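# Place the matching cover over the module on the yellow plate

## Task

Three covers rest in holders. Pick the single cover that is roughly 20 mm wider than the module on the yellow base plate, and set it down on that yellow plate so it sits over the module. The other two covers must stay in their holders; pulling either out means failure. The covers have thin walls that flex even under a gentle grip, and any dent beyond the very faintest on any cover means failure. The result only counts if it holds with the robot no longer supporting anything.

## Robot and tools

Robot: two six-joint UR20-type arms, left_arm and right_arm, each carrying a Robotiq 2F-85 parallel gripper. The names are labels, not image sides. Root poses in the scene frame: left_arm at (-0.103, +0.729, 0) m, quat_wxyz (+0.996, 0, 0, +0.092); right_arm at (+0.038, -0.897, 0) m, quat_wxyz (+1.000, 0, 0, +0.030).

Scene frame: origin on the table top midway between the arms, +z up, +x out over the table, left_arm on the +y side. All reported gripper poses and velocities use it. Reported hand positions can be off, more so at long reach. Gripper axes: fingers point along its +z, pads close along its y. end_effector_position is the midpoint between closed pads; closed fingertips extend about 19 mm past it, open ones about 6 mm. Fingertips also move about 13 mm outward while closing, so leave that clearance above surfaces. A flat block projects about 9 cm toward the gripper's +x and rotates with it.

execute_actions: argument actions is a list holding one action, one wait, or nothing. An empty list commands nothing and returns state plus pictures. An action is {"rows": [...], "steps": n}, with 1 to 15 rows and n from 4 to 15 (default 15); each control step is 1/30 s, one row per step, the last row repeating if rows run out. A wait is {"steps": n} with n up to 300, counted from the previous result, your reply time included. Set "pictures": true to get camera images with an action. A refused call sends nothing.

Row layout: one flat list of 18 numbers covering both arms, always complete even if one arm is idle. First left_arm: six absolute joint target angles in radians (shoulder pan, shoulder lift, elbow, wrist 1, wrist 2, wrist 3), then gripper position, force_limit, speed. Then the same nine for right_arm. Joint targets are absolute, not offsets. Stated ranges: pan -3.142 to 3.142, lift -6.283 to 6.283, elbow 0.000 to 3.142, wrists each -6.283 to 6.283. Targets beyond a range by over 0.010 rad and farther out than the current angle are refused; the real stop may differ by 0.010 rad, and targets past it are clipped, with a "joint sent to its limit" note (possibly referring to an earlier, still running action). Each step, targets are clamped to lead the measured angle by at most 0.394 rad (pan, lift), 0.493 (elbow), 0.69 (wrists), and scaled back if the gripper would end up over 100 mm from where it is. Motion lags commands by about 0.17 s and joint speed is capped, so big moves may be unfinished when results return.

Gripper numbers, all in [-1, 1], absolute: position +1 is fully open (85 mm), pads touch near -0.8, -1 closes until blocked. force_limit per pad: about 20 N at -1, 128 N at 0, 235 N at +1 (40 mm object, slow close). speed: roughly 20, 85, 150 mm/s at -1, 0, +1; faster closing adds up to about 5 N (speed 0) or 12 N (speed +1). To keep a gripper unchanged, repeat its last three numbers. New force_limit or speed only applies after a position change of at least 0.01; to soften a grip, open first. Because covers dent easily, use low force_limit and slow speed.

Results: a state line per arm with pose (metres, quat_wxyz) and velocities; Joint positions and Joint velocities blocks per arm; Wrist force and Wrist torque in each end effector's own axes (offset up to about 10 N, noise up to 3.7 N, saturates near 200 N; force points from a contact back into the arm; "no reading" is harmless). object_status: 0 moving, 1 blocked while opening, 2 blocked while closing (a grip), 3 reached target or pads met. Any new position resets it to 0 briefly. After a grip at force_limit -1 it stays 2 even if the object slips out; otherwise the fingers re-close on their own if the grip gives. position_measured is in counts: 3 open, ~78 = 60 mm, ~130 = 40 mm, ~180 = 20 mm, ~230 pads meeting. "joint command not followed" means the clearance check altered joint targets; HELD marks steps whose row was not sent.

Timing: the final 4 steps of each action run after its result, while you reply. Arms keep heading to the last target during thinking and waits until motion settles or a step is HELD.

Faults: a joint reaching its load limit (pan and lift 642, elbow 376, wrists 93 N m, held weight included) or any external force of 150 N on an arm or its load stops that arm for 10 s and drops the rest of the call. Motors heat while holding loads: MOTOR HOT from 70 °C, brakes at 85 °C (OVER-TEMPERATURE FAULT). Avoid arm-to-arm contact, hard presses, drops, slips, slams, objects leaving the table, and a passing push may nudge loose items.

zoom_image: camera (cam_high, cam_low, cam_left_wrist, cam_right_wrist) and region [x0, y0, x1, y1] in pixels, top-left origin, up to 504x504. Images: cam_high and cam_low 896x504, wrist cameras 504x504 fisheye.

read_manual: optional section "licences"; returns licence text only.

finished_scene: scene = current scene number; ends and grades it irreversibly. The goal must be met and stay met. Replying with no tool call ends everything.

Each tool is called after "Call:" by a JSON object that holds its "fn" and its "kwargs", one argument or row to a line.

## Session

Call:
{"fn": "execute_actions", "kwargs": {
  "actions": []
}}

Scene clock: 0.00 s of 7600.00 s.
left_arm: end_effector_position=(+0.8060, +0.5611, +0.2080) position_measured=3 object_status=3 end_effector_quat_wxyz=(+0.691, -0.718, -0.017, +0.083) end_effector_velocity=(+0.001, +0.001, -0.000) end_effector_angular_velocity=(-0.000, -0.001, +0.001) | right_arm: end_effector_position=(+1.0967, -0.7812, +0.2904) position_measured=3 object_status=3 end_effector_quat_wxyz=(-0.018, +0.875, +0.251, -0.415) end_effector_velocity=(-0.000, -0.000, -0.000) end_effector_angular_velocity=(-0.000, +0.000, -0.000)
Joint positions: left_arm=[-0.861 -0.877  1.673 -0.839 -0.821  1.696] | right_arm=[-0.077 -0.908  1.301 -1.124 -1.761  2.651]
Joint velocities: left_arm=[ 0.001  0.    -0.001  0.     0.    -0.   ] | right_arm=[-0. -0.  0.  0. -0.  0.]
Motor temperatures (°C, as the motors report them): left_arm=[22 24 25 27 29 26] | right_arm=[21 22 22 29 28 26]
Wrist force (N, on the end effector, along its own x y z axes, offset not removed): no reading
Wrist torque (N m, same axes, about the end effector's origin, offset not removed): no reading

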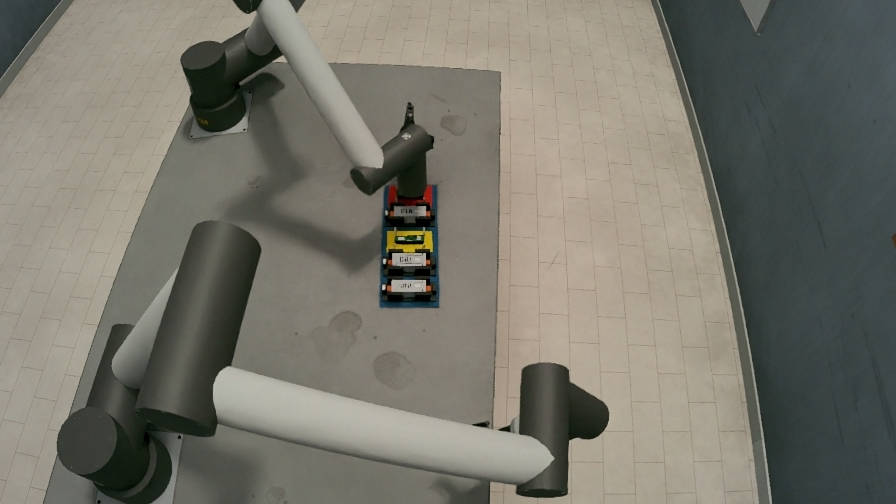

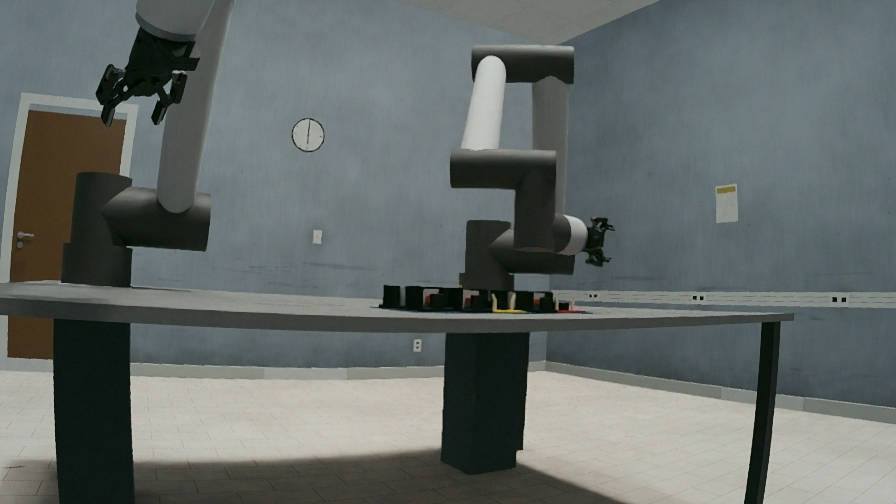

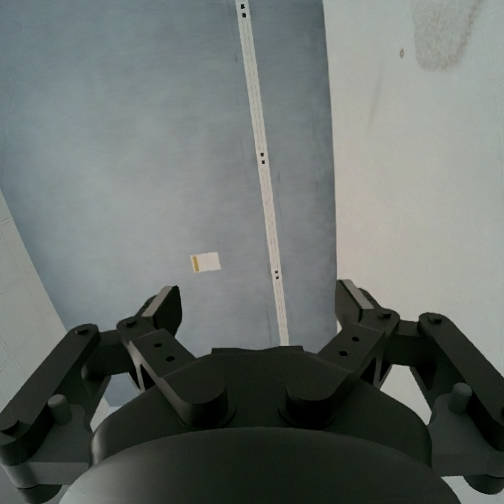

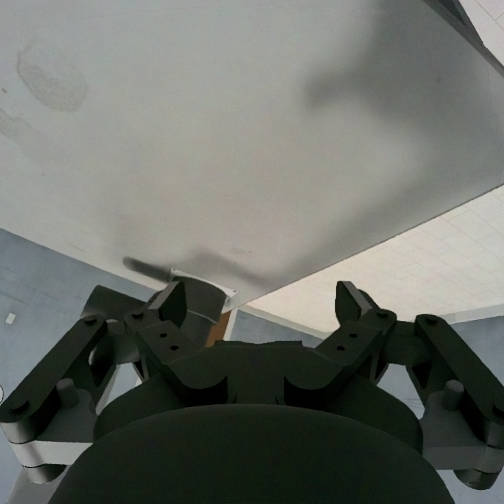

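Call:
{"fn": "zoom_image", "kwargs": {
  "camera": "cam_high",
  "region": [350, 170, 470, 320]
}}

Call:
{"fn": "zoom_image", "kwargs": {
  "camera": "cam_low",
  "region": [360, 260, 600, 330]
}}

Region (350, 170, 470, 320) of cam_high's 896x504 image, scaled by 3.360, with more detail than that image has; it fills the left 403 columns of this view, and the rest is white.

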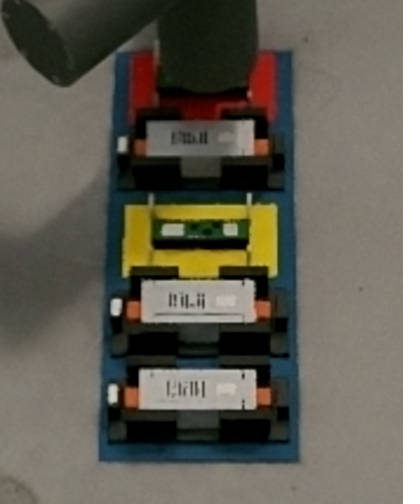

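Region (360, 260, 600, 330) of cam_low's 896x504 image, scaled by 2.100, with more detail than that image has; it fills the top 147 rows of this view, and the rest is white.

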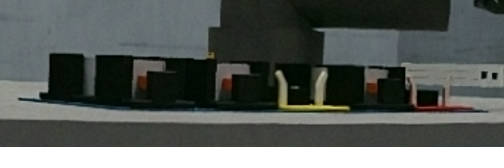

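Call:
{"fn": "execute_actions", "kwargs": {
  "actions": [
    {"rows":[[-0.861,-1.2375,1.667,-0.839,-0.821,2.254,1,-1,0,-0.077,-0.908,1.301,-1.124,-1.761,2.651,1,-1,0]]}
  ]
}}

Call:
{"fn": "execute_actions", "kwargs": {
  "actions": [
    {"rows":[[-1.071,-1.2375,1.667,-2.0,-1.5708,2.254,1,-1,0,-0.077,-0.908,1.301,-1.124,-1.761,2.651,1,-1,0]]}
  ]
}}

Call:
{"fn": "execute_actions", "kwargs": {
  "actions": [
    {"steps":40}
  ],
  "pictures": true
}}

Scene clock: 1.13 s of 7600.00 s.
left_arm: end_effector_position=(+0.7949, +0.5701, +0.4050) position_measured=3 object_status=3 end_effector_quat_wxyz=(-0.616, +0.774, -0.064, -0.129) end_effector_velocity=(-0.098, +0.079, +0.635) end_effector_angular_velocity=(-0.646, +0.535, -0.247) | right_arm: end_effector_position=(+1.0965, -0.7807, +0.2904) position_measured=3 object_status=3 end_effector_quat_wxyz=(-0.018, +0.875, +0.251, -0.415) end_effector_velocity=(-0.000, -0.000, -0.001) end_effector_angular_velocity=(+0.000, +0.001, -0.001)
Joint positions: left_arm=[-0.861 -1.118  1.669 -0.839 -0.821  2.059] | right_arm=[-0.077 -0.908  1.301 -1.124 -1.761  2.651]
Joint velocities: left_arm=[ 0.001 -0.789 -0.011 -0.001 -0.001  1.195] | right_arm=[-0.     0.     0.001 -0.     0.001  0.   ]
Motor temperatures (°C, as the motors report them): left_arm=[22 24 25 27 29 26] | right_arm=[21 22 22 29 28 26]
Wrist force (N, on the end effector, along its own x y z axes, offset not removed): left_arm=[1.7 -3.0 5.9] | right_arm=[-0.2 -1.0 0.3]
Wrist torque (N m, same axes, about the end effector's origin, offset not removed): left_arm=[-0.75 0.04 -0.19] | right_arm=[0.03 0.19 0.57]
Steps of this call (steps 1 to 23: nothing new was sent; steps 24 to 34: the first 11 steps of this action). Readings (joint positions | what the end effector reports):
24: left_arm=[-0.861 -0.877 1.673 -0.839 -0.821 1.696] | right_arm=[-0.077 -0.908 1.301 -1.124 -1.761 2.651] | left_arm position_measured=3 object_status=3 | right_arm position_measured=3 object_status=3
25: left_arm=[-0.861 -0.883 1.673 -0.839 -0.821 1.705] | right_arm=[-0.077 -0.908 1.301 -1.124 -1.761 2.651] | left_arm position_measured=3 object_status=3 | right_arm position_measured=3 object_status=3
27: left_arm=[-0.861 -0.931 1.672 -0.839 -0.821 1.777] | right_arm=[-0.077 -0.908 1.301 -1.124 -1.761 2.651] | left_arm position_measured=3 object_status=3 | right_arm position_measured=3 object_status=3
31: left_arm=[-0.861 -1.038 1.670 -0.839 -0.821 1.938] | right_arm=[-0.077 -0.908 1.301 -1.124 -1.761 2.651] | left_arm position_measured=3 object_status=3 | right_arm position_measured=3 object_status=3
34: the state above

Scene clock: 1.63 s of 7600.00 s.
left_arm: end_effector_position=(+0.7288, +0.3910, +0.4058) position_measured=3 object_status=3 end_effector_quat_wxyz=(-0.414, +0.903, -0.026, -0.113) end_effector_velocity=(-0.054, -0.644, -0.227) end_effector_angular_velocity=(-1.362, -0.449, +0.391) | right_arm: end_effector_position=(+1.0965, -0.7806, +0.2903) position_measured=3 object_status=3 end_effector_quat_wxyz=(-0.018, +0.875, +0.251, -0.415) end_effector_velocity=(-0.000, +0.000, -0.000) end_effector_angular_velocity=(-0.000, +0.000, +0.001)
Joint positions: left_arm=[-0.963 -1.23   1.667 -1.201 -1.15   2.239] | right_arm=[-0.077 -0.908  1.301 -1.124 -1.761  2.651]
Joint velocities: left_arm=[-0.249 -0.018  0.    -1.272 -0.915  0.033] | right_arm=[ 0.  0.  0.  0. -0. -0.]
Motor temperatures (°C, as the motors report them): left_arm=[22 24 25 27 29 26] | right_arm=[21 22 22 29 28 26]
Wrist force (N, on the end effector, along its own x y z axes, offset not removed): left_arm=[-3.7 -0.4 2.0] | right_arm=[-3.7 -0.1 -1.7]
Wrist torque (N m, same axes, about the end effector's origin, offset not removed): left_arm=[-0.37 0.96 -0.04] | right_arm=[0.09 0.94 0.61]
Steps of this call (steps 1 to 4: the last 4 steps of your previous action; steps 5 to 15: the first 11 steps of this action). Readings (joint positions | what the end effector reports):
5: left_arm=[-0.861 -1.220 1.667 -0.839 -0.821 2.222] | right_arm=[-0.077 -0.908 1.301 -1.124 -1.761 2.651] | left_arm position_measured=3 object_status=3 | right_arm position_measured=3 object_status=3
6: left_arm=[-0.869 -1.223 1.667 -0.848 -0.830 2.227] | right_arm=[-0.077 -0.908 1.301 -1.124 -1.761 2.651] | left_arm position_measured=3 object_status=3 | right_arm position_measured=3 object_status=3
8: left_arm=[-0.895 -1.225 1.667 -0.918 -0.900 2.229] | right_arm=[-0.077 -0.908 1.301 -1.124 -1.761 2.651] | left_arm position_measured=3 object_status=3 | right_arm position_measured=3 object_status=3
12: left_arm=[-0.936 -1.228 1.667 -1.076 -1.051 2.235] | right_arm=[-0.077 -0.908 1.301 -1.124 -1.761 2.651] | left_arm position_measured=3 object_status=3 | right_arm position_measured=3 object_status=3
15: the state above

Scene clock: 2.97 s of 7600.00 s.
left_arm: end_effector_position=(+0.7511, +0.0012, +0.3999) position_measured=3 object_status=3 end_effector_quat_wxyz=(-0.000, +1.000, +0.001, -0.000) end_effector_velocity=(+0.001, +0.001, +0.000) end_effector_angular_velocity=(-0.000, -0.001, -0.000) | right_arm: end_effector_position=(+1.0965, -0.7806, +0.2903) position_measured=3 object_status=3 end_effector_quat_wxyz=(-0.018, +0.875, +0.251, -0.415) end_effector_velocity=(-0.000, -0.000, -0.000) end_effector_angular_velocity=(-0.000, +0.000, -0.000)
Joint positions: left_arm=[-1.071 -1.237  1.667 -2.    -1.571  2.254] | right_arm=[-0.077 -0.908  1.301 -1.124 -1.761  2.651]
Joint velocities: left_arm=[ 0.001  0.    -0.001 -0.     0.     0.002] | right_arm=[-0.     0.     0.001 -0.    -0.     0.   ]
Motor temperatures (°C, as the motors report them): left_arm=[22 24 25 27 29 26] | right_arm=[21 22 22 29 28 26]
Wrist force (N, on the end effector, along its own x y z axes, offset not removed): left_arm=[0.1 -0.6 4.8] | right_arm=[-3.3 2.8 -0.7]
Wrist torque (N m, same axes, about the end effector's origin, offset not removed): left_arm=[-0.42 0.19 -0.11] | right_arm=[0.58 0.98 0.47]
Kept back: nothing.
Steps of this call (steps 1 to 4: the last 4 steps of your previous action; steps 5 to 40: the robot went on to your last target). Readings (joint positions | what the end effector reports):
1: left_arm=[-0.971 -1.231 1.667 -1.245 -1.180 2.240] | right_arm=[-0.077 -0.908 1.301 -1.124 -1.761 2.651] | left_arm position_measured=3 object_status=3 | right_arm position_measured=3 object_status=3
2: left_arm=[-0.979 -1.231 1.667 -1.289 -1.209 2.241] | right_arm=[-0.077 -0.908 1.301 -1.124 -1.761 2.651] | left_arm position_measured=3 object_status=3 | right_arm position_measured=3 object_status=3
4: left_arm=[-0.993 -1.232 1.667 -1.381 -1.262 2.243] | right_arm=[-0.077 -0.908 1.301 -1.124 -1.761 2.651] | left_arm position_measured=3 object_status=3 | right_arm position_measured=3 object_status=3
8: left_arm=[-1.019 -1.234 1.667 -1.568 -1.361 2.247] | right_arm=[-0.077 -0.908 1.301 -1.124 -1.761 2.651] | left_arm position_measured=3 object_status=3 | right_arm position_measured=3 object_status=3
40: the state above

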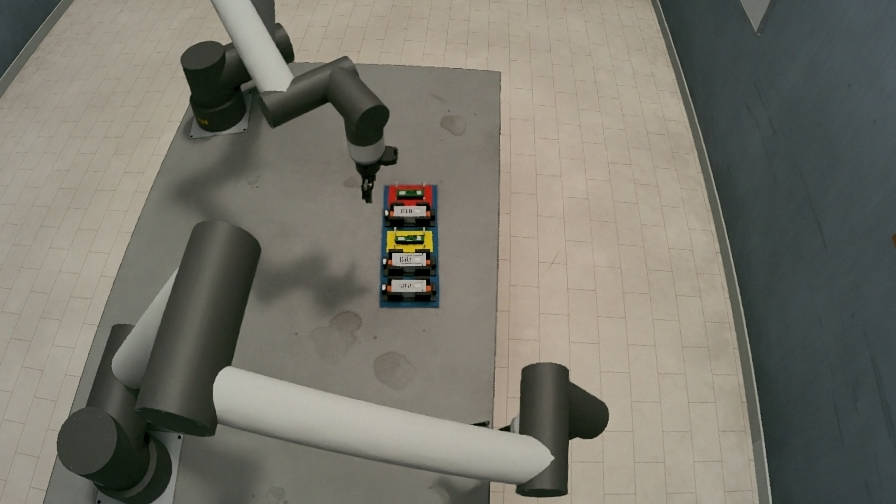

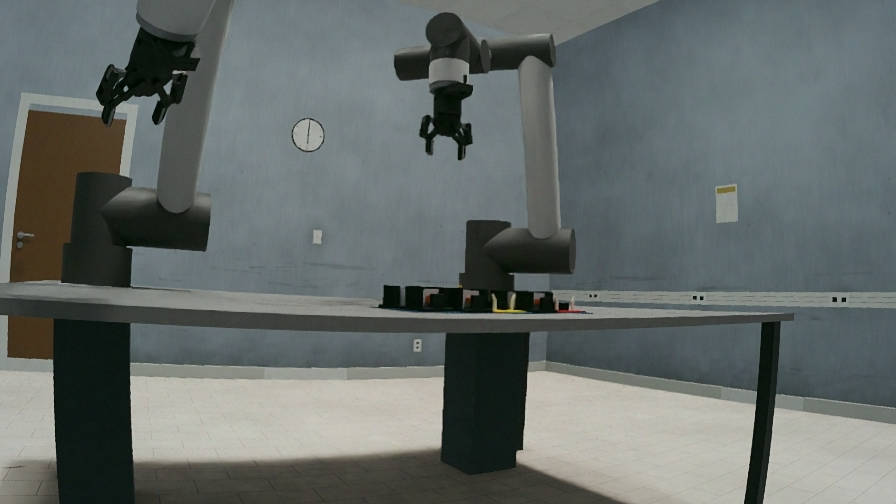

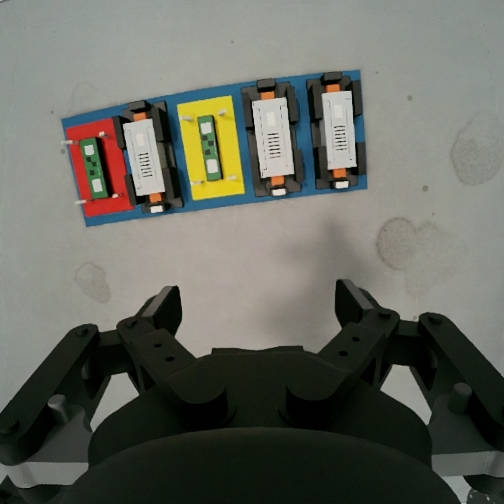

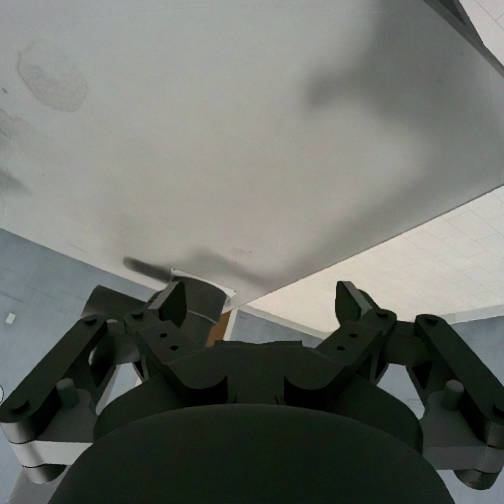

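Call:
{"fn": "zoom_image", "kwargs": {
  "camera": "cam_left_wrist",
  "region": [50, 60, 250, 240]
}}

Call:
{"fn": "zoom_image", "kwargs": {
  "camera": "cam_left_wrist",
  "region": [170, 50, 380, 220]
}}

Region (50, 60, 250, 240) of cam_left_wrist's 504x504 image, scaled by 2.520, with more detail than that image has; it fills the top 454 rows of this view, and the rest is white.

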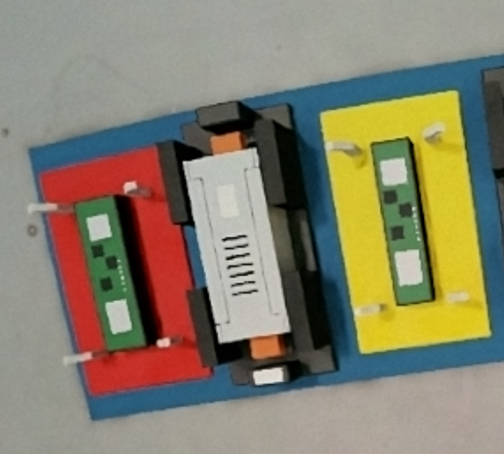

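Region (170, 50, 380, 220) of cam_left_wrist's 504x504 image, scaled by 2.400, with more detail than that image has; it fills the top 408 rows of this view, and the rest is white.

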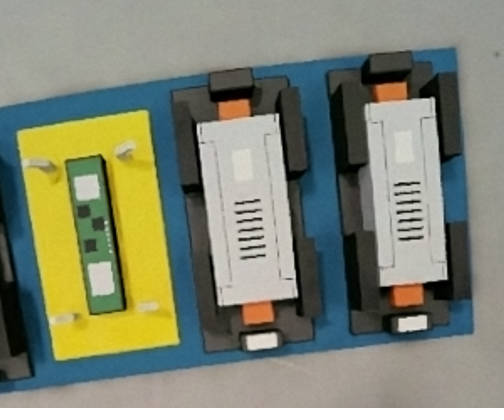

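Call:
{"fn": "execute_actions", "kwargs": {
  "actions": [
    {"rows":[[-0.9252,-1.1111,1.7617,-2.2214,-1.5708,2.4,1,-1,0,-0.077,-0.908,1.301,-1.124,-1.761,2.651,1,-1,0]]}
  ]
}}

Call:
{"fn": "execute_actions", "kwargs": {
  "actions": [
    {"steps":20}
  ],
  "pictures": true
}}

Scene clock: 3.80 s of 7600.00 s.
left_arm: end_effector_position=(+0.8492, +0.1052, +0.2401) position_measured=3 object_status=3 end_effector_quat_wxyz=(-0.001, +1.000, +0.001, -0.001) end_effector_velocity=(+0.155, +0.208, -0.272) end_effector_angular_velocity=(-0.015, -0.016, +0.003) | right_arm: end_effector_position=(+1.0965, -0.7806, +0.2903) position_measured=3 object_status=3 end_effector_quat_wxyz=(-0.018, +0.875, +0.251, -0.415) end_effector_velocity=(+0.000, +0.000, -0.000) end_effector_angular_velocity=(+0.000, +0.001, +0.000)
Joint positions: left_arm=[-0.943 -1.126  1.751 -2.193 -1.571  2.383] | right_arm=[-0.077 -0.908  1.301 -1.124 -1.761  2.651]
Joint velocities: left_arm=[ 0.23   0.198  0.143 -0.364  0.     0.227] | right_arm=[ 0.     0.001 -0.     0.     0.    -0.   ]
Motor temperatures (°C, as the motors report them): left_arm=[22 24 25 27 29 26] | right_arm=[21 22 22 29 28 26]
Wrist force (N, on the end effector, along its own x y z axes, offset not removed): left_arm=[4.9 -7.7 14.7] | right_arm=[-6.4 -1.9 -2.1]
Wrist torque (N m, same axes, about the end effector's origin, offset not removed): left_arm=[-1.45 -0.58 -0.16] | right_arm=[-0.02 1.64 0.63]
Steps of this call (steps 1 to 14: the robot went on to your last target; steps 15 to 25: the first 11 steps of this action). Readings (joint positions | what the end effector reports):
15: left_arm=[-1.071 -1.237 1.667 -2.000 -1.571 2.254] | right_arm=[-0.077 -0.908 1.301 -1.124 -1.761 2.651] | left_arm position_measured=3 object_status=3 | right_arm position_measured=3 object_status=3
16: left_arm=[-1.063 -1.230 1.673 -2.010 -1.571 2.262] | right_arm=[-0.077 -0.908 1.301 -1.124 -1.761 2.651] | left_arm position_measured=3 object_status=3 | right_arm position_measured=3 object_status=3
18: left_arm=[-1.033 -1.205 1.693 -2.053 -1.571 2.292] | right_arm=[-0.077 -0.908 1.301 -1.124 -1.761 2.651] | left_arm position_measured=3 object_status=3 | right_arm position_measured=3 object_status=3
22: left_arm=[-0.978 -1.157 1.728 -2.138 -1.571 2.347] | right_arm=[-0.077 -0.908 1.301 -1.124 -1.761 2.651] | left_arm position_measured=3 object_status=3 | right_arm position_measured=3 object_status=3
25: the state above

Scene clock: 4.47 s of 7600.00 s.
left_arm: end_effector_position=(+0.8609, +0.1209, +0.2201) position_measured=3 object_status=3 end_effector_quat_wxyz=(+0.000, +1.000, +0.001, +0.000) end_effector_velocity=(-0.000, +0.000, -0.001) end_effector_angular_velocity=(+0.001, +0.001, -0.000) | right_arm: end_effector_position=(+1.0965, -0.7806, +0.2903) position_measured=3 object_status=3 end_effector_quat_wxyz=(-0.018, +0.875, +0.251, -0.415) end_effector_velocity=(-0.000, +0.000, +0.000) end_effector_angular_velocity=(+0.000, -0.000, +0.000)
Joint positions: left_arm=[-0.925 -1.111  1.762 -2.221 -1.571  2.4  ] | right_arm=[-0.077 -0.908  1.301 -1.124 -1.761  2.651]
Joint velocities: left_arm=[0. 0. 0. 0. 0. 0.] | right_arm=[ 0. -0.  0. -0. -0. -0.]
Motor temperatures (°C, as the motors report them): left_arm=[22 24 25 27 29 26] | right_arm=[21 22 22 29 28 26]
Wrist force (N, on the end effector, along its own x y z axes, offset not removed): left_arm=[0.7 -2.8 6.2] | right_arm=[-3.7 1.0 -0.5]
Wrist torque (N m, same axes, about the end effector's origin, offset not removed): left_arm=[-0.90 0.10 -0.16] | right_arm=[0.50 1.07 0.54]
Kept back: nothing.
Steps of this call (steps 1 to 4: the last 4 steps of your previous action; steps 5 to 20: the robot went on to your last target). Readings (joint positions | what the end effector reports):
1: left_arm=[-0.936 -1.121 1.755 -2.203 -1.571 2.389] | right_arm=[-0.077 -0.908 1.301 -1.124 -1.761 2.651] | left_arm position_measured=3 object_status=3 | right_arm position_measured=3 object_status=3
2: left_arm=[-0.932 -1.117 1.757 -2.210 -1.571 2.393] | right_arm=[-0.077 -0.908 1.301 -1.124 -1.761 2.651] | left_arm position_measured=3 object_status=3 | right_arm position_measured=3 object_status=3
4: left_arm=[-0.928 -1.113 1.760 -2.217 -1.571 2.397] | right_arm=[-0.077 -0.908 1.301 -1.124 -1.761 2.651] | left_arm position_measured=3 object_status=3 | right_arm position_measured=3 object_status=3
8: left_arm=[-0.926 -1.112 1.761 -2.221 -1.571 2.400] | right_arm=[-0.077 -0.908 1.301 -1.124 -1.761 2.651] | left_arm position_measured=3 object_status=3 | right_arm position_measured=3 object_status=3
20: the state above

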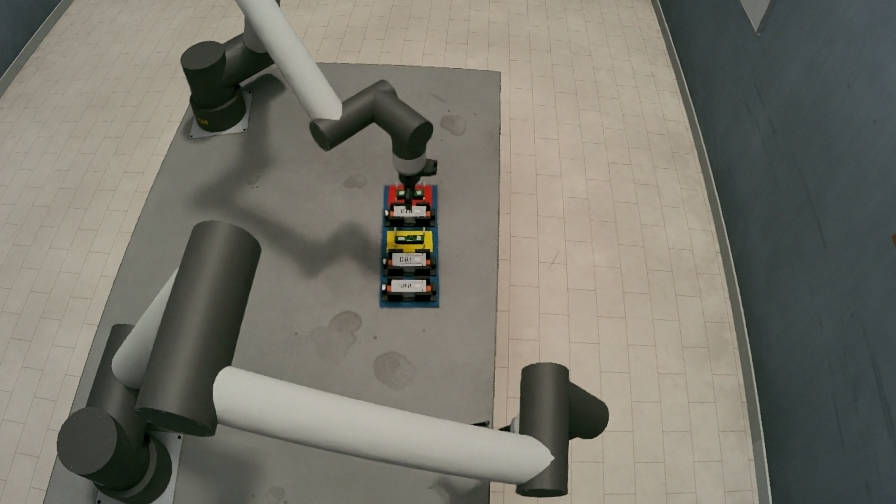

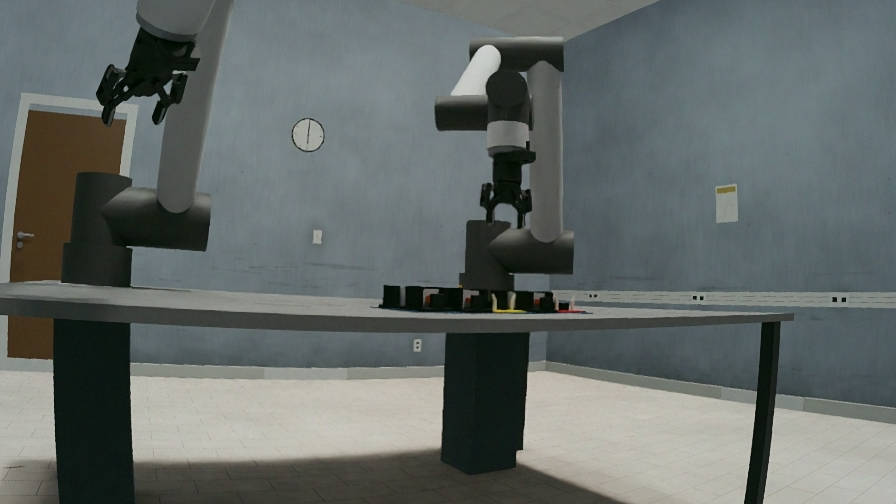

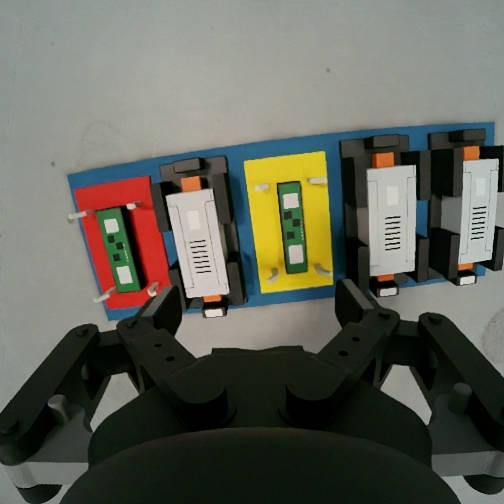

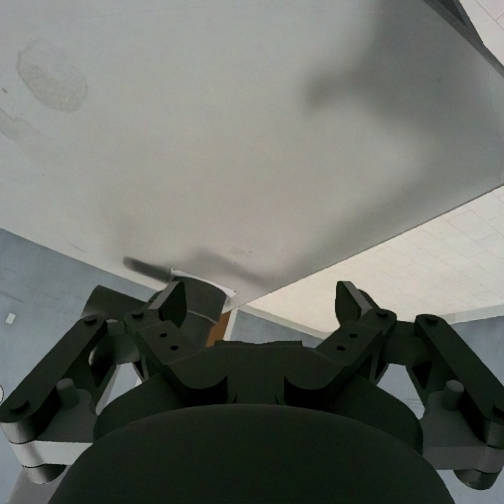

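Call:
{"fn": "zoom_image", "kwargs": {
  "camera": "cam_left_wrist",
  "region": [150, 140, 350, 330]
}}

Call:
{"fn": "execute_actions", "kwargs": {
  "actions": [
    {"rows":[[-0.8815,-1.0566,1.8498,-2.364,-1.5708,2.364,1,-1,0,-0.077,-0.908,1.301,-1.124,-1.761,2.651,1,-1,0]]}
  ]
}}

Call:
{"fn": "execute_actions", "kwargs": {
  "actions": [
    {"steps":12}
  ],
  "pictures": true
}}

Call:
{"fn": "zoom_image", "kwargs": {
  "camera": "cam_low",
  "region": [440, 220, 600, 330]
}}

Region (150, 140, 350, 330) of cam_left_wrist's 504x504 image, scaled by 2.520, with more detail than that image has; it fills the top 479 rows of this view, and the rest is white.

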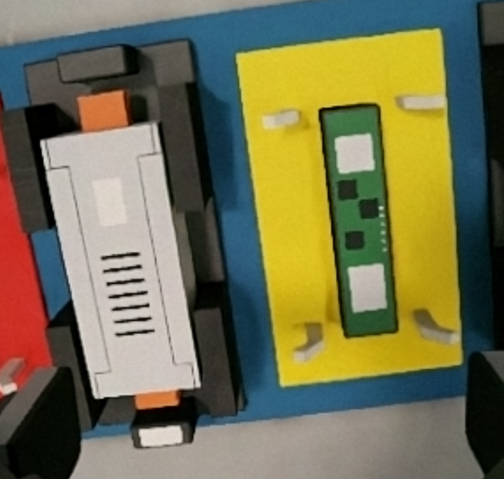

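Scene clock: 5.13 s of 7600.00 s.
left_arm: end_effector_position=(+0.8657, +0.1798, +0.1218) position_measured=3 object_status=3 end_effector_quat_wxyz=(-0.000, +0.999, +0.040, -0.000) end_effector_velocity=(+0.003, +0.017, -0.024) end_effector_angular_velocity=(-0.006, -0.007, +0.025) | right_arm: end_effector_position=(+1.0965, -0.7806, +0.2903) position_measured=3 object_status=3 end_effector_quat_wxyz=(-0.018, +0.875, +0.251, -0.415) end_effector_velocity=(-0.001, +0.000, -0.001) end_effector_angular_velocity=(+0.000, +0.002, -0.000)
Joint positions: left_arm=[-0.882 -1.058  1.848 -2.361 -1.571  2.365] | right_arm=[-0.077 -0.908  1.301 -1.124 -1.761  2.651]
Joint velocities: left_arm=[ 0.014  0.014  0.023 -0.047 -0.    -0.011] | right_arm=[0.    0.    0.001 0.    0.    0.   ]
Motor temperatures (°C, as the motors report them): left_arm=[22 24 25 27 29 26] | right_arm=[21 22 22 29 28 26]
Wrist force (N, on the end effector, along its own x y z axes, offset not removed): left_arm=[-1.0 -1.0 7.3] | right_arm=[-1.4 -0.2 -1.2]
Wrist torque (N m, same axes, about the end effector's origin, offset not removed): left_arm=[-0.48 0.50 -0.06] | right_arm=[0.21 0.49 0.49]
Steps of this call (steps 1 to 9: the robot went on to your last target; steps 10 to 20: the first 11 steps of this action). Readings (joint positions | what the end effector reports):
10: left_arm=[-0.925 -1.111 1.762 -2.222 -1.571 2.400] | right_arm=[-0.077 -0.908 1.301 -1.124 -1.761 2.651] | left_arm position_measured=3 object_status=3 | right_arm position_measured=3 object_status=3
11: left_arm=[-0.919 -1.104 1.770 -2.231 -1.571 2.394] | right_arm=[-0.077 -0.908 1.301 -1.124 -1.761 2.651] | left_arm position_measured=3 object_status=3 | right_arm position_measured=3 object_status=3
13: left_arm=[-0.901 -1.081 1.808 -2.287 -1.571 2.380] | right_arm=[-0.077 -0.908 1.301 -1.124 -1.761 2.651] | left_arm position_measured=3 object_status=3 | right_arm position_measured=3 object_status=3
17: left_arm=[-0.885 -1.061 1.843 -2.351 -1.571 2.367] | right_arm=[-0.077 -0.908 1.301 -1.124 -1.761 2.651] | left_arm position_measured=3 object_status=3 | right_arm position_measured=3 object_status=3
20: the state above

Scene clock: 5.53 s of 7600.00 s.
left_arm: end_effector_position=(+0.8658, +0.1810, +0.1201) position_measured=3 object_status=3 end_effector_quat_wxyz=(+0.000, +0.999, +0.041, +0.000) end_effector_velocity=(-0.000, +0.001, -0.001) end_effector_angular_velocity=(+0.001, +0.001, +0.002) | right_arm: end_effector_position=(+1.0965, -0.7806, +0.2903) position_measured=3 object_status=3 end_effector_quat_wxyz=(-0.018, +0.875, +0.251, -0.415) end_effector_velocity=(+0.001, -0.000, +0.000) end_effector_angular_velocity=(+0.000, -0.001, -0.001)
Joint positions: left_arm=[-0.882 -1.057  1.85  -2.364 -1.571  2.364] | right_arm=[-0.077 -0.908  1.301 -1.124 -1.761  2.651]
Joint velocities: left_arm=[ 0.001  0.     0.001 -0.     0.    -0.001] | right_arm=[-0.001  0.    -0.001 -0.     0.001  0.   ]
Motor temperatures (°C, as the motors report them): left_arm=[22 24 25 27 29 26] | right_arm=[21 22 22 29 28 26]
Wrist force (N, on the end effector, along its own x y z axes, offset not removed): left_arm=[-3.7 -0.4 3.5] | right_arm=[-4.2 2.1 1.5]
Wrist torque (N m, same axes, about the end effector's origin, offset not removed): left_arm=[-0.34 0.87 -0.21] | right_arm=[0.72 1.15 0.55]
Kept back: nothing.
Steps of this call (steps 1 to 4: the last 4 steps of your previous action; steps 5 to 12: the robot went on to your last target). Readings (joint positions | what the end effector reports):
1: left_arm=[-0.882 -1.057 1.849 -2.362 -1.571 2.364] | right_arm=[-0.077 -0.908 1.301 -1.124 -1.761 2.651] | left_arm position_measured=3 object_status=3 | right_arm position_measured=3 object_status=3
2: left_arm=[-0.882 -1.057 1.849 -2.363 -1.571 2.364] | right_arm=[-0.077 -0.908 1.301 -1.124 -1.761 2.651] | left_arm position_measured=3 object_status=3 | right_arm position_measured=3 object_status=3
4: left_arm=[-0.882 -1.057 1.849 -2.363 -1.571 2.364] | right_arm=[-0.077 -0.908 1.301 -1.124 -1.761 2.651] | left_arm position_measured=3 object_status=3 | right_arm position_measured=3 object_status=3
8: left_arm=[-0.882 -1.057 1.850 -2.364 -1.571 2.364] | right_arm=[-0.077 -0.908 1.301 -1.124 -1.761 2.651] | left_arm position_measured=3 object_status=3 | right_arm position_measured=3 object_status=3
12: the state above

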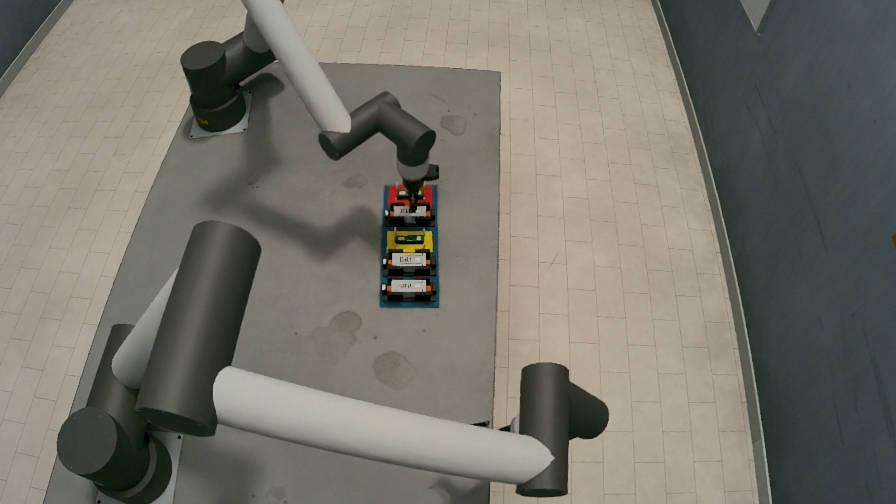

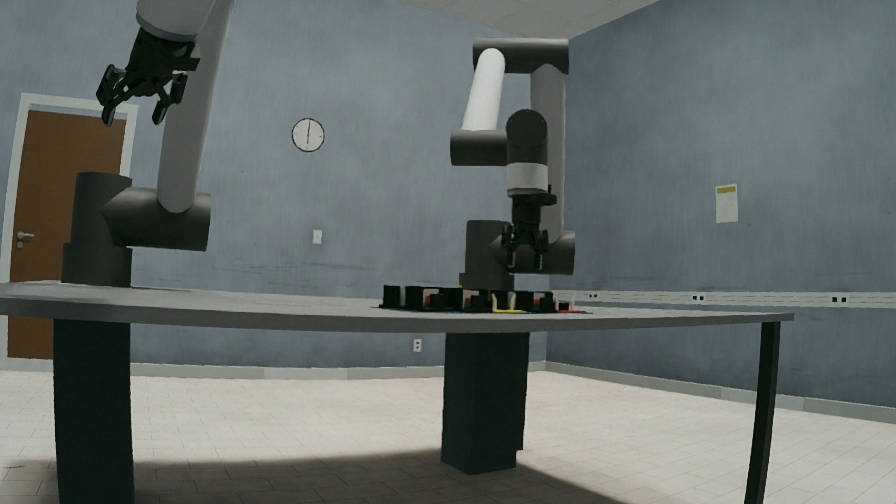

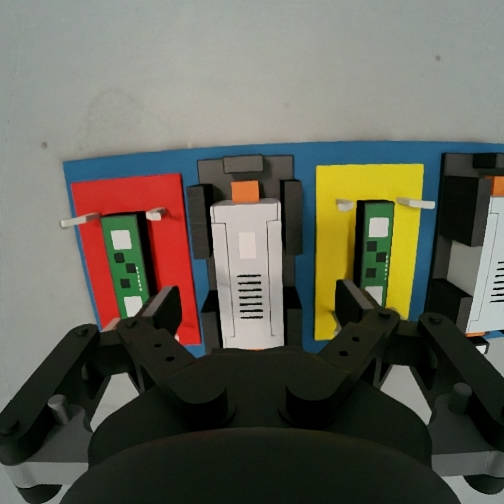

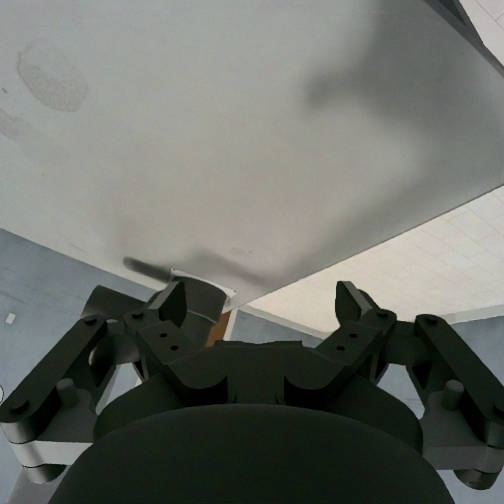

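Region (440, 220, 600, 330) of cam_low's 896x504 image, scaled by 3.150, with more detail than that image has; it fills the top 346 rows of this view, and the rest is white.

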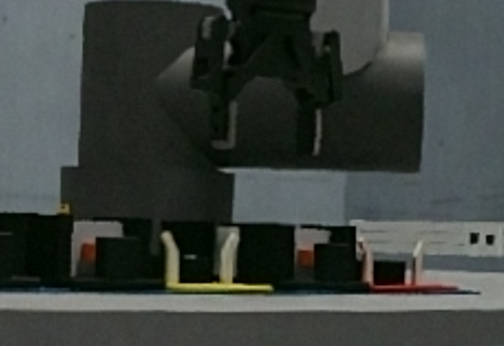

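Call:
{"fn": "execute_actions", "kwargs": {
  "actions": [
    {"rows":[[-0.8804,-1.0215,1.8747,-2.424,-1.5708,2.355,1,-1,0,-0.077,-0.908,1.301,-1.124,-1.761,2.651,1,-1,0]]}
  ],
  "pictures": true
}}

Call:
{"fn": "zoom_image", "kwargs": {
  "camera": "cam_low",
  "region": [440, 220, 600, 330]
}}

Call:
{"fn": "zoom_image", "kwargs": {
  "camera": "cam_high",
  "region": [370, 160, 460, 260]
}}

Scene clock: 6.13 s of 7600.00 s.
left_arm: end_effector_position=(+0.8618, +0.1858, +0.0756) position_measured=3 object_status=3 end_effector_quat_wxyz=(-0.000, +0.999, +0.046, -0.000) end_effector_velocity=(-0.000, +0.002, -0.010) end_effector_angular_velocity=(-0.000, -0.001, +0.003) | right_arm: end_effector_position=(+1.0965, -0.7806, +0.2903) position_measured=3 object_status=3 end_effector_quat_wxyz=(-0.018, +0.875, +0.251, -0.415) end_effector_velocity=(+0.000, -0.001, +0.001) end_effector_angular_velocity=(-0.000, -0.001, -0.001)
Joint positions: left_arm=[-0.88  -1.022  1.874 -2.423 -1.571  2.355] | right_arm=[-0.077 -0.908  1.301 -1.124 -1.761  2.651]
Joint velocities: left_arm=[ 0.001  0.008  0.006 -0.014  0.    -0.002] | right_arm=[-0.001 -0.    -0.001  0.    -0.     0.   ]
Motor temperatures (°C, as the motors report them): left_arm=[22 24 25 27 29 26] | right_arm=[21 22 22 29 28 26]
Wrist force (N, on the end effector, along its own x y z axes, offset not removed): left_arm=[-0.3 1.1 2.0] | right_arm=[-1.0 1.7 -2.0]
Wrist torque (N m, same axes, about the end effector's origin, offset not removed): left_arm=[-0.09 0.28 -0.03] | right_arm=[0.58 0.46 0.64]
Steps of this call (steps 1 to 7: the robot went on to your last target; steps 8 to 18: the first 11 steps of this action). Readings (joint positions | what the end effector reports):
8: left_arm=[-0.881 -1.056 1.850 -2.364 -1.571 2.364] | right_arm=[-0.077 -0.908 1.301 -1.124 -1.761 2.651] | left_arm position_measured=3 object_status=3 | right_arm position_measured=3 object_status=3
9: left_arm=[-0.881 -1.051 1.854 -2.373 -1.571 2.362] | right_arm=[-0.077 -0.908 1.301 -1.124 -1.761 2.651] | left_arm position_measured=3 object_status=3 | right_arm position_measured=3 object_status=3
11: left_arm=[-0.881 -1.035 1.866 -2.400 -1.571 2.358] | right_arm=[-0.077 -0.908 1.301 -1.124 -1.761 2.651] | left_arm position_measured=3 object_status=3 | right_arm position_measured=3 object_status=3
15: left_arm=[-0.880 -1.024 1.873 -2.420 -1.571 2.356] | right_arm=[-0.077 -0.908 1.301 -1.124 -1.761 2.651] | left_arm position_measured=3 object_status=3 | right_arm position_measured=3 object_status=3
18: the state above

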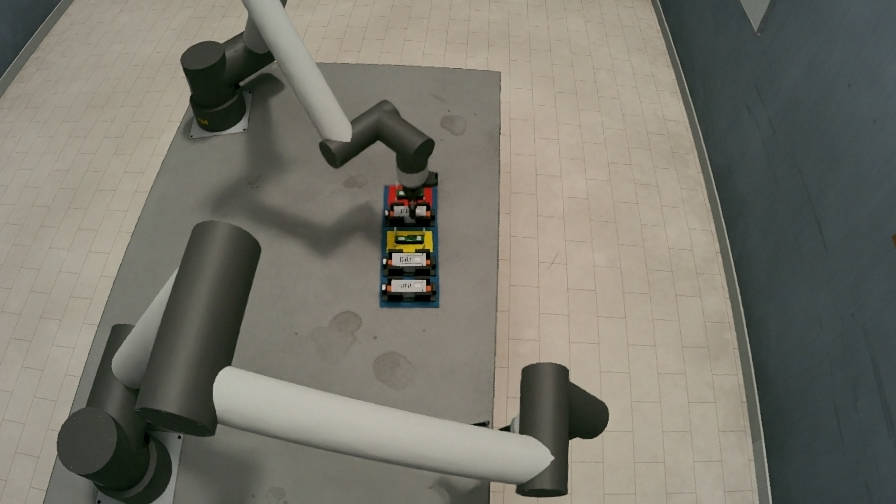

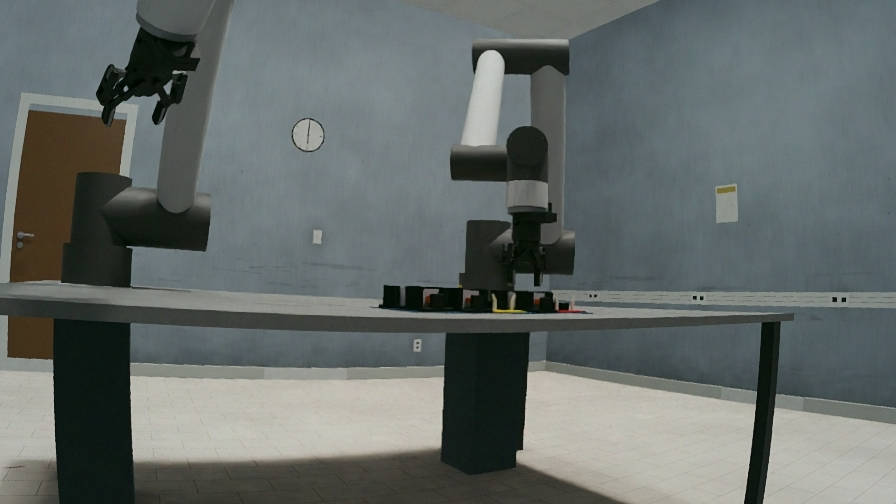

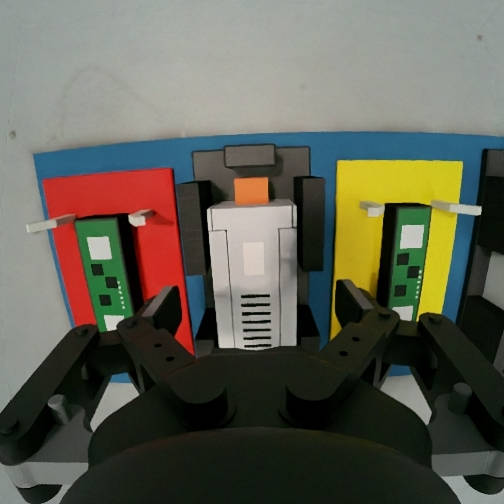

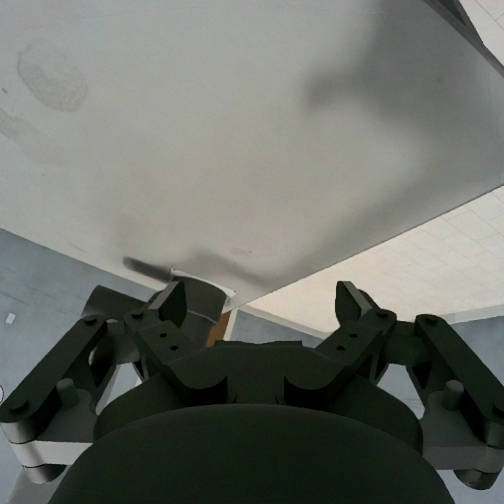

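Region (440, 220, 600, 330) of cam_low's 896x504 image, scaled by 3.150, with more detail than that image has; it fills the top 346 rows of this view, and the rest is white.

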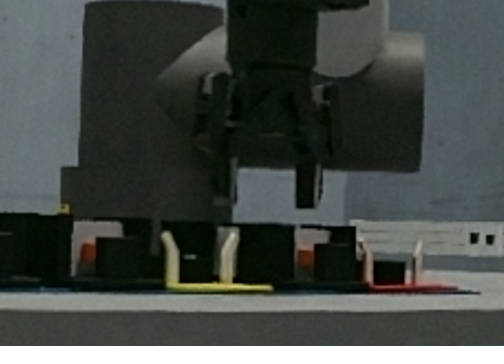

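Region (370, 160, 460, 260) of cam_high's 896x504 image, scaled by 5.040, with more detail than that image has; it fills the left 454 columns of this view, and the rest is white.

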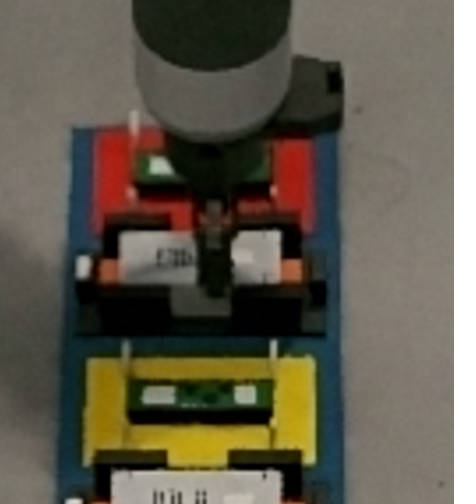

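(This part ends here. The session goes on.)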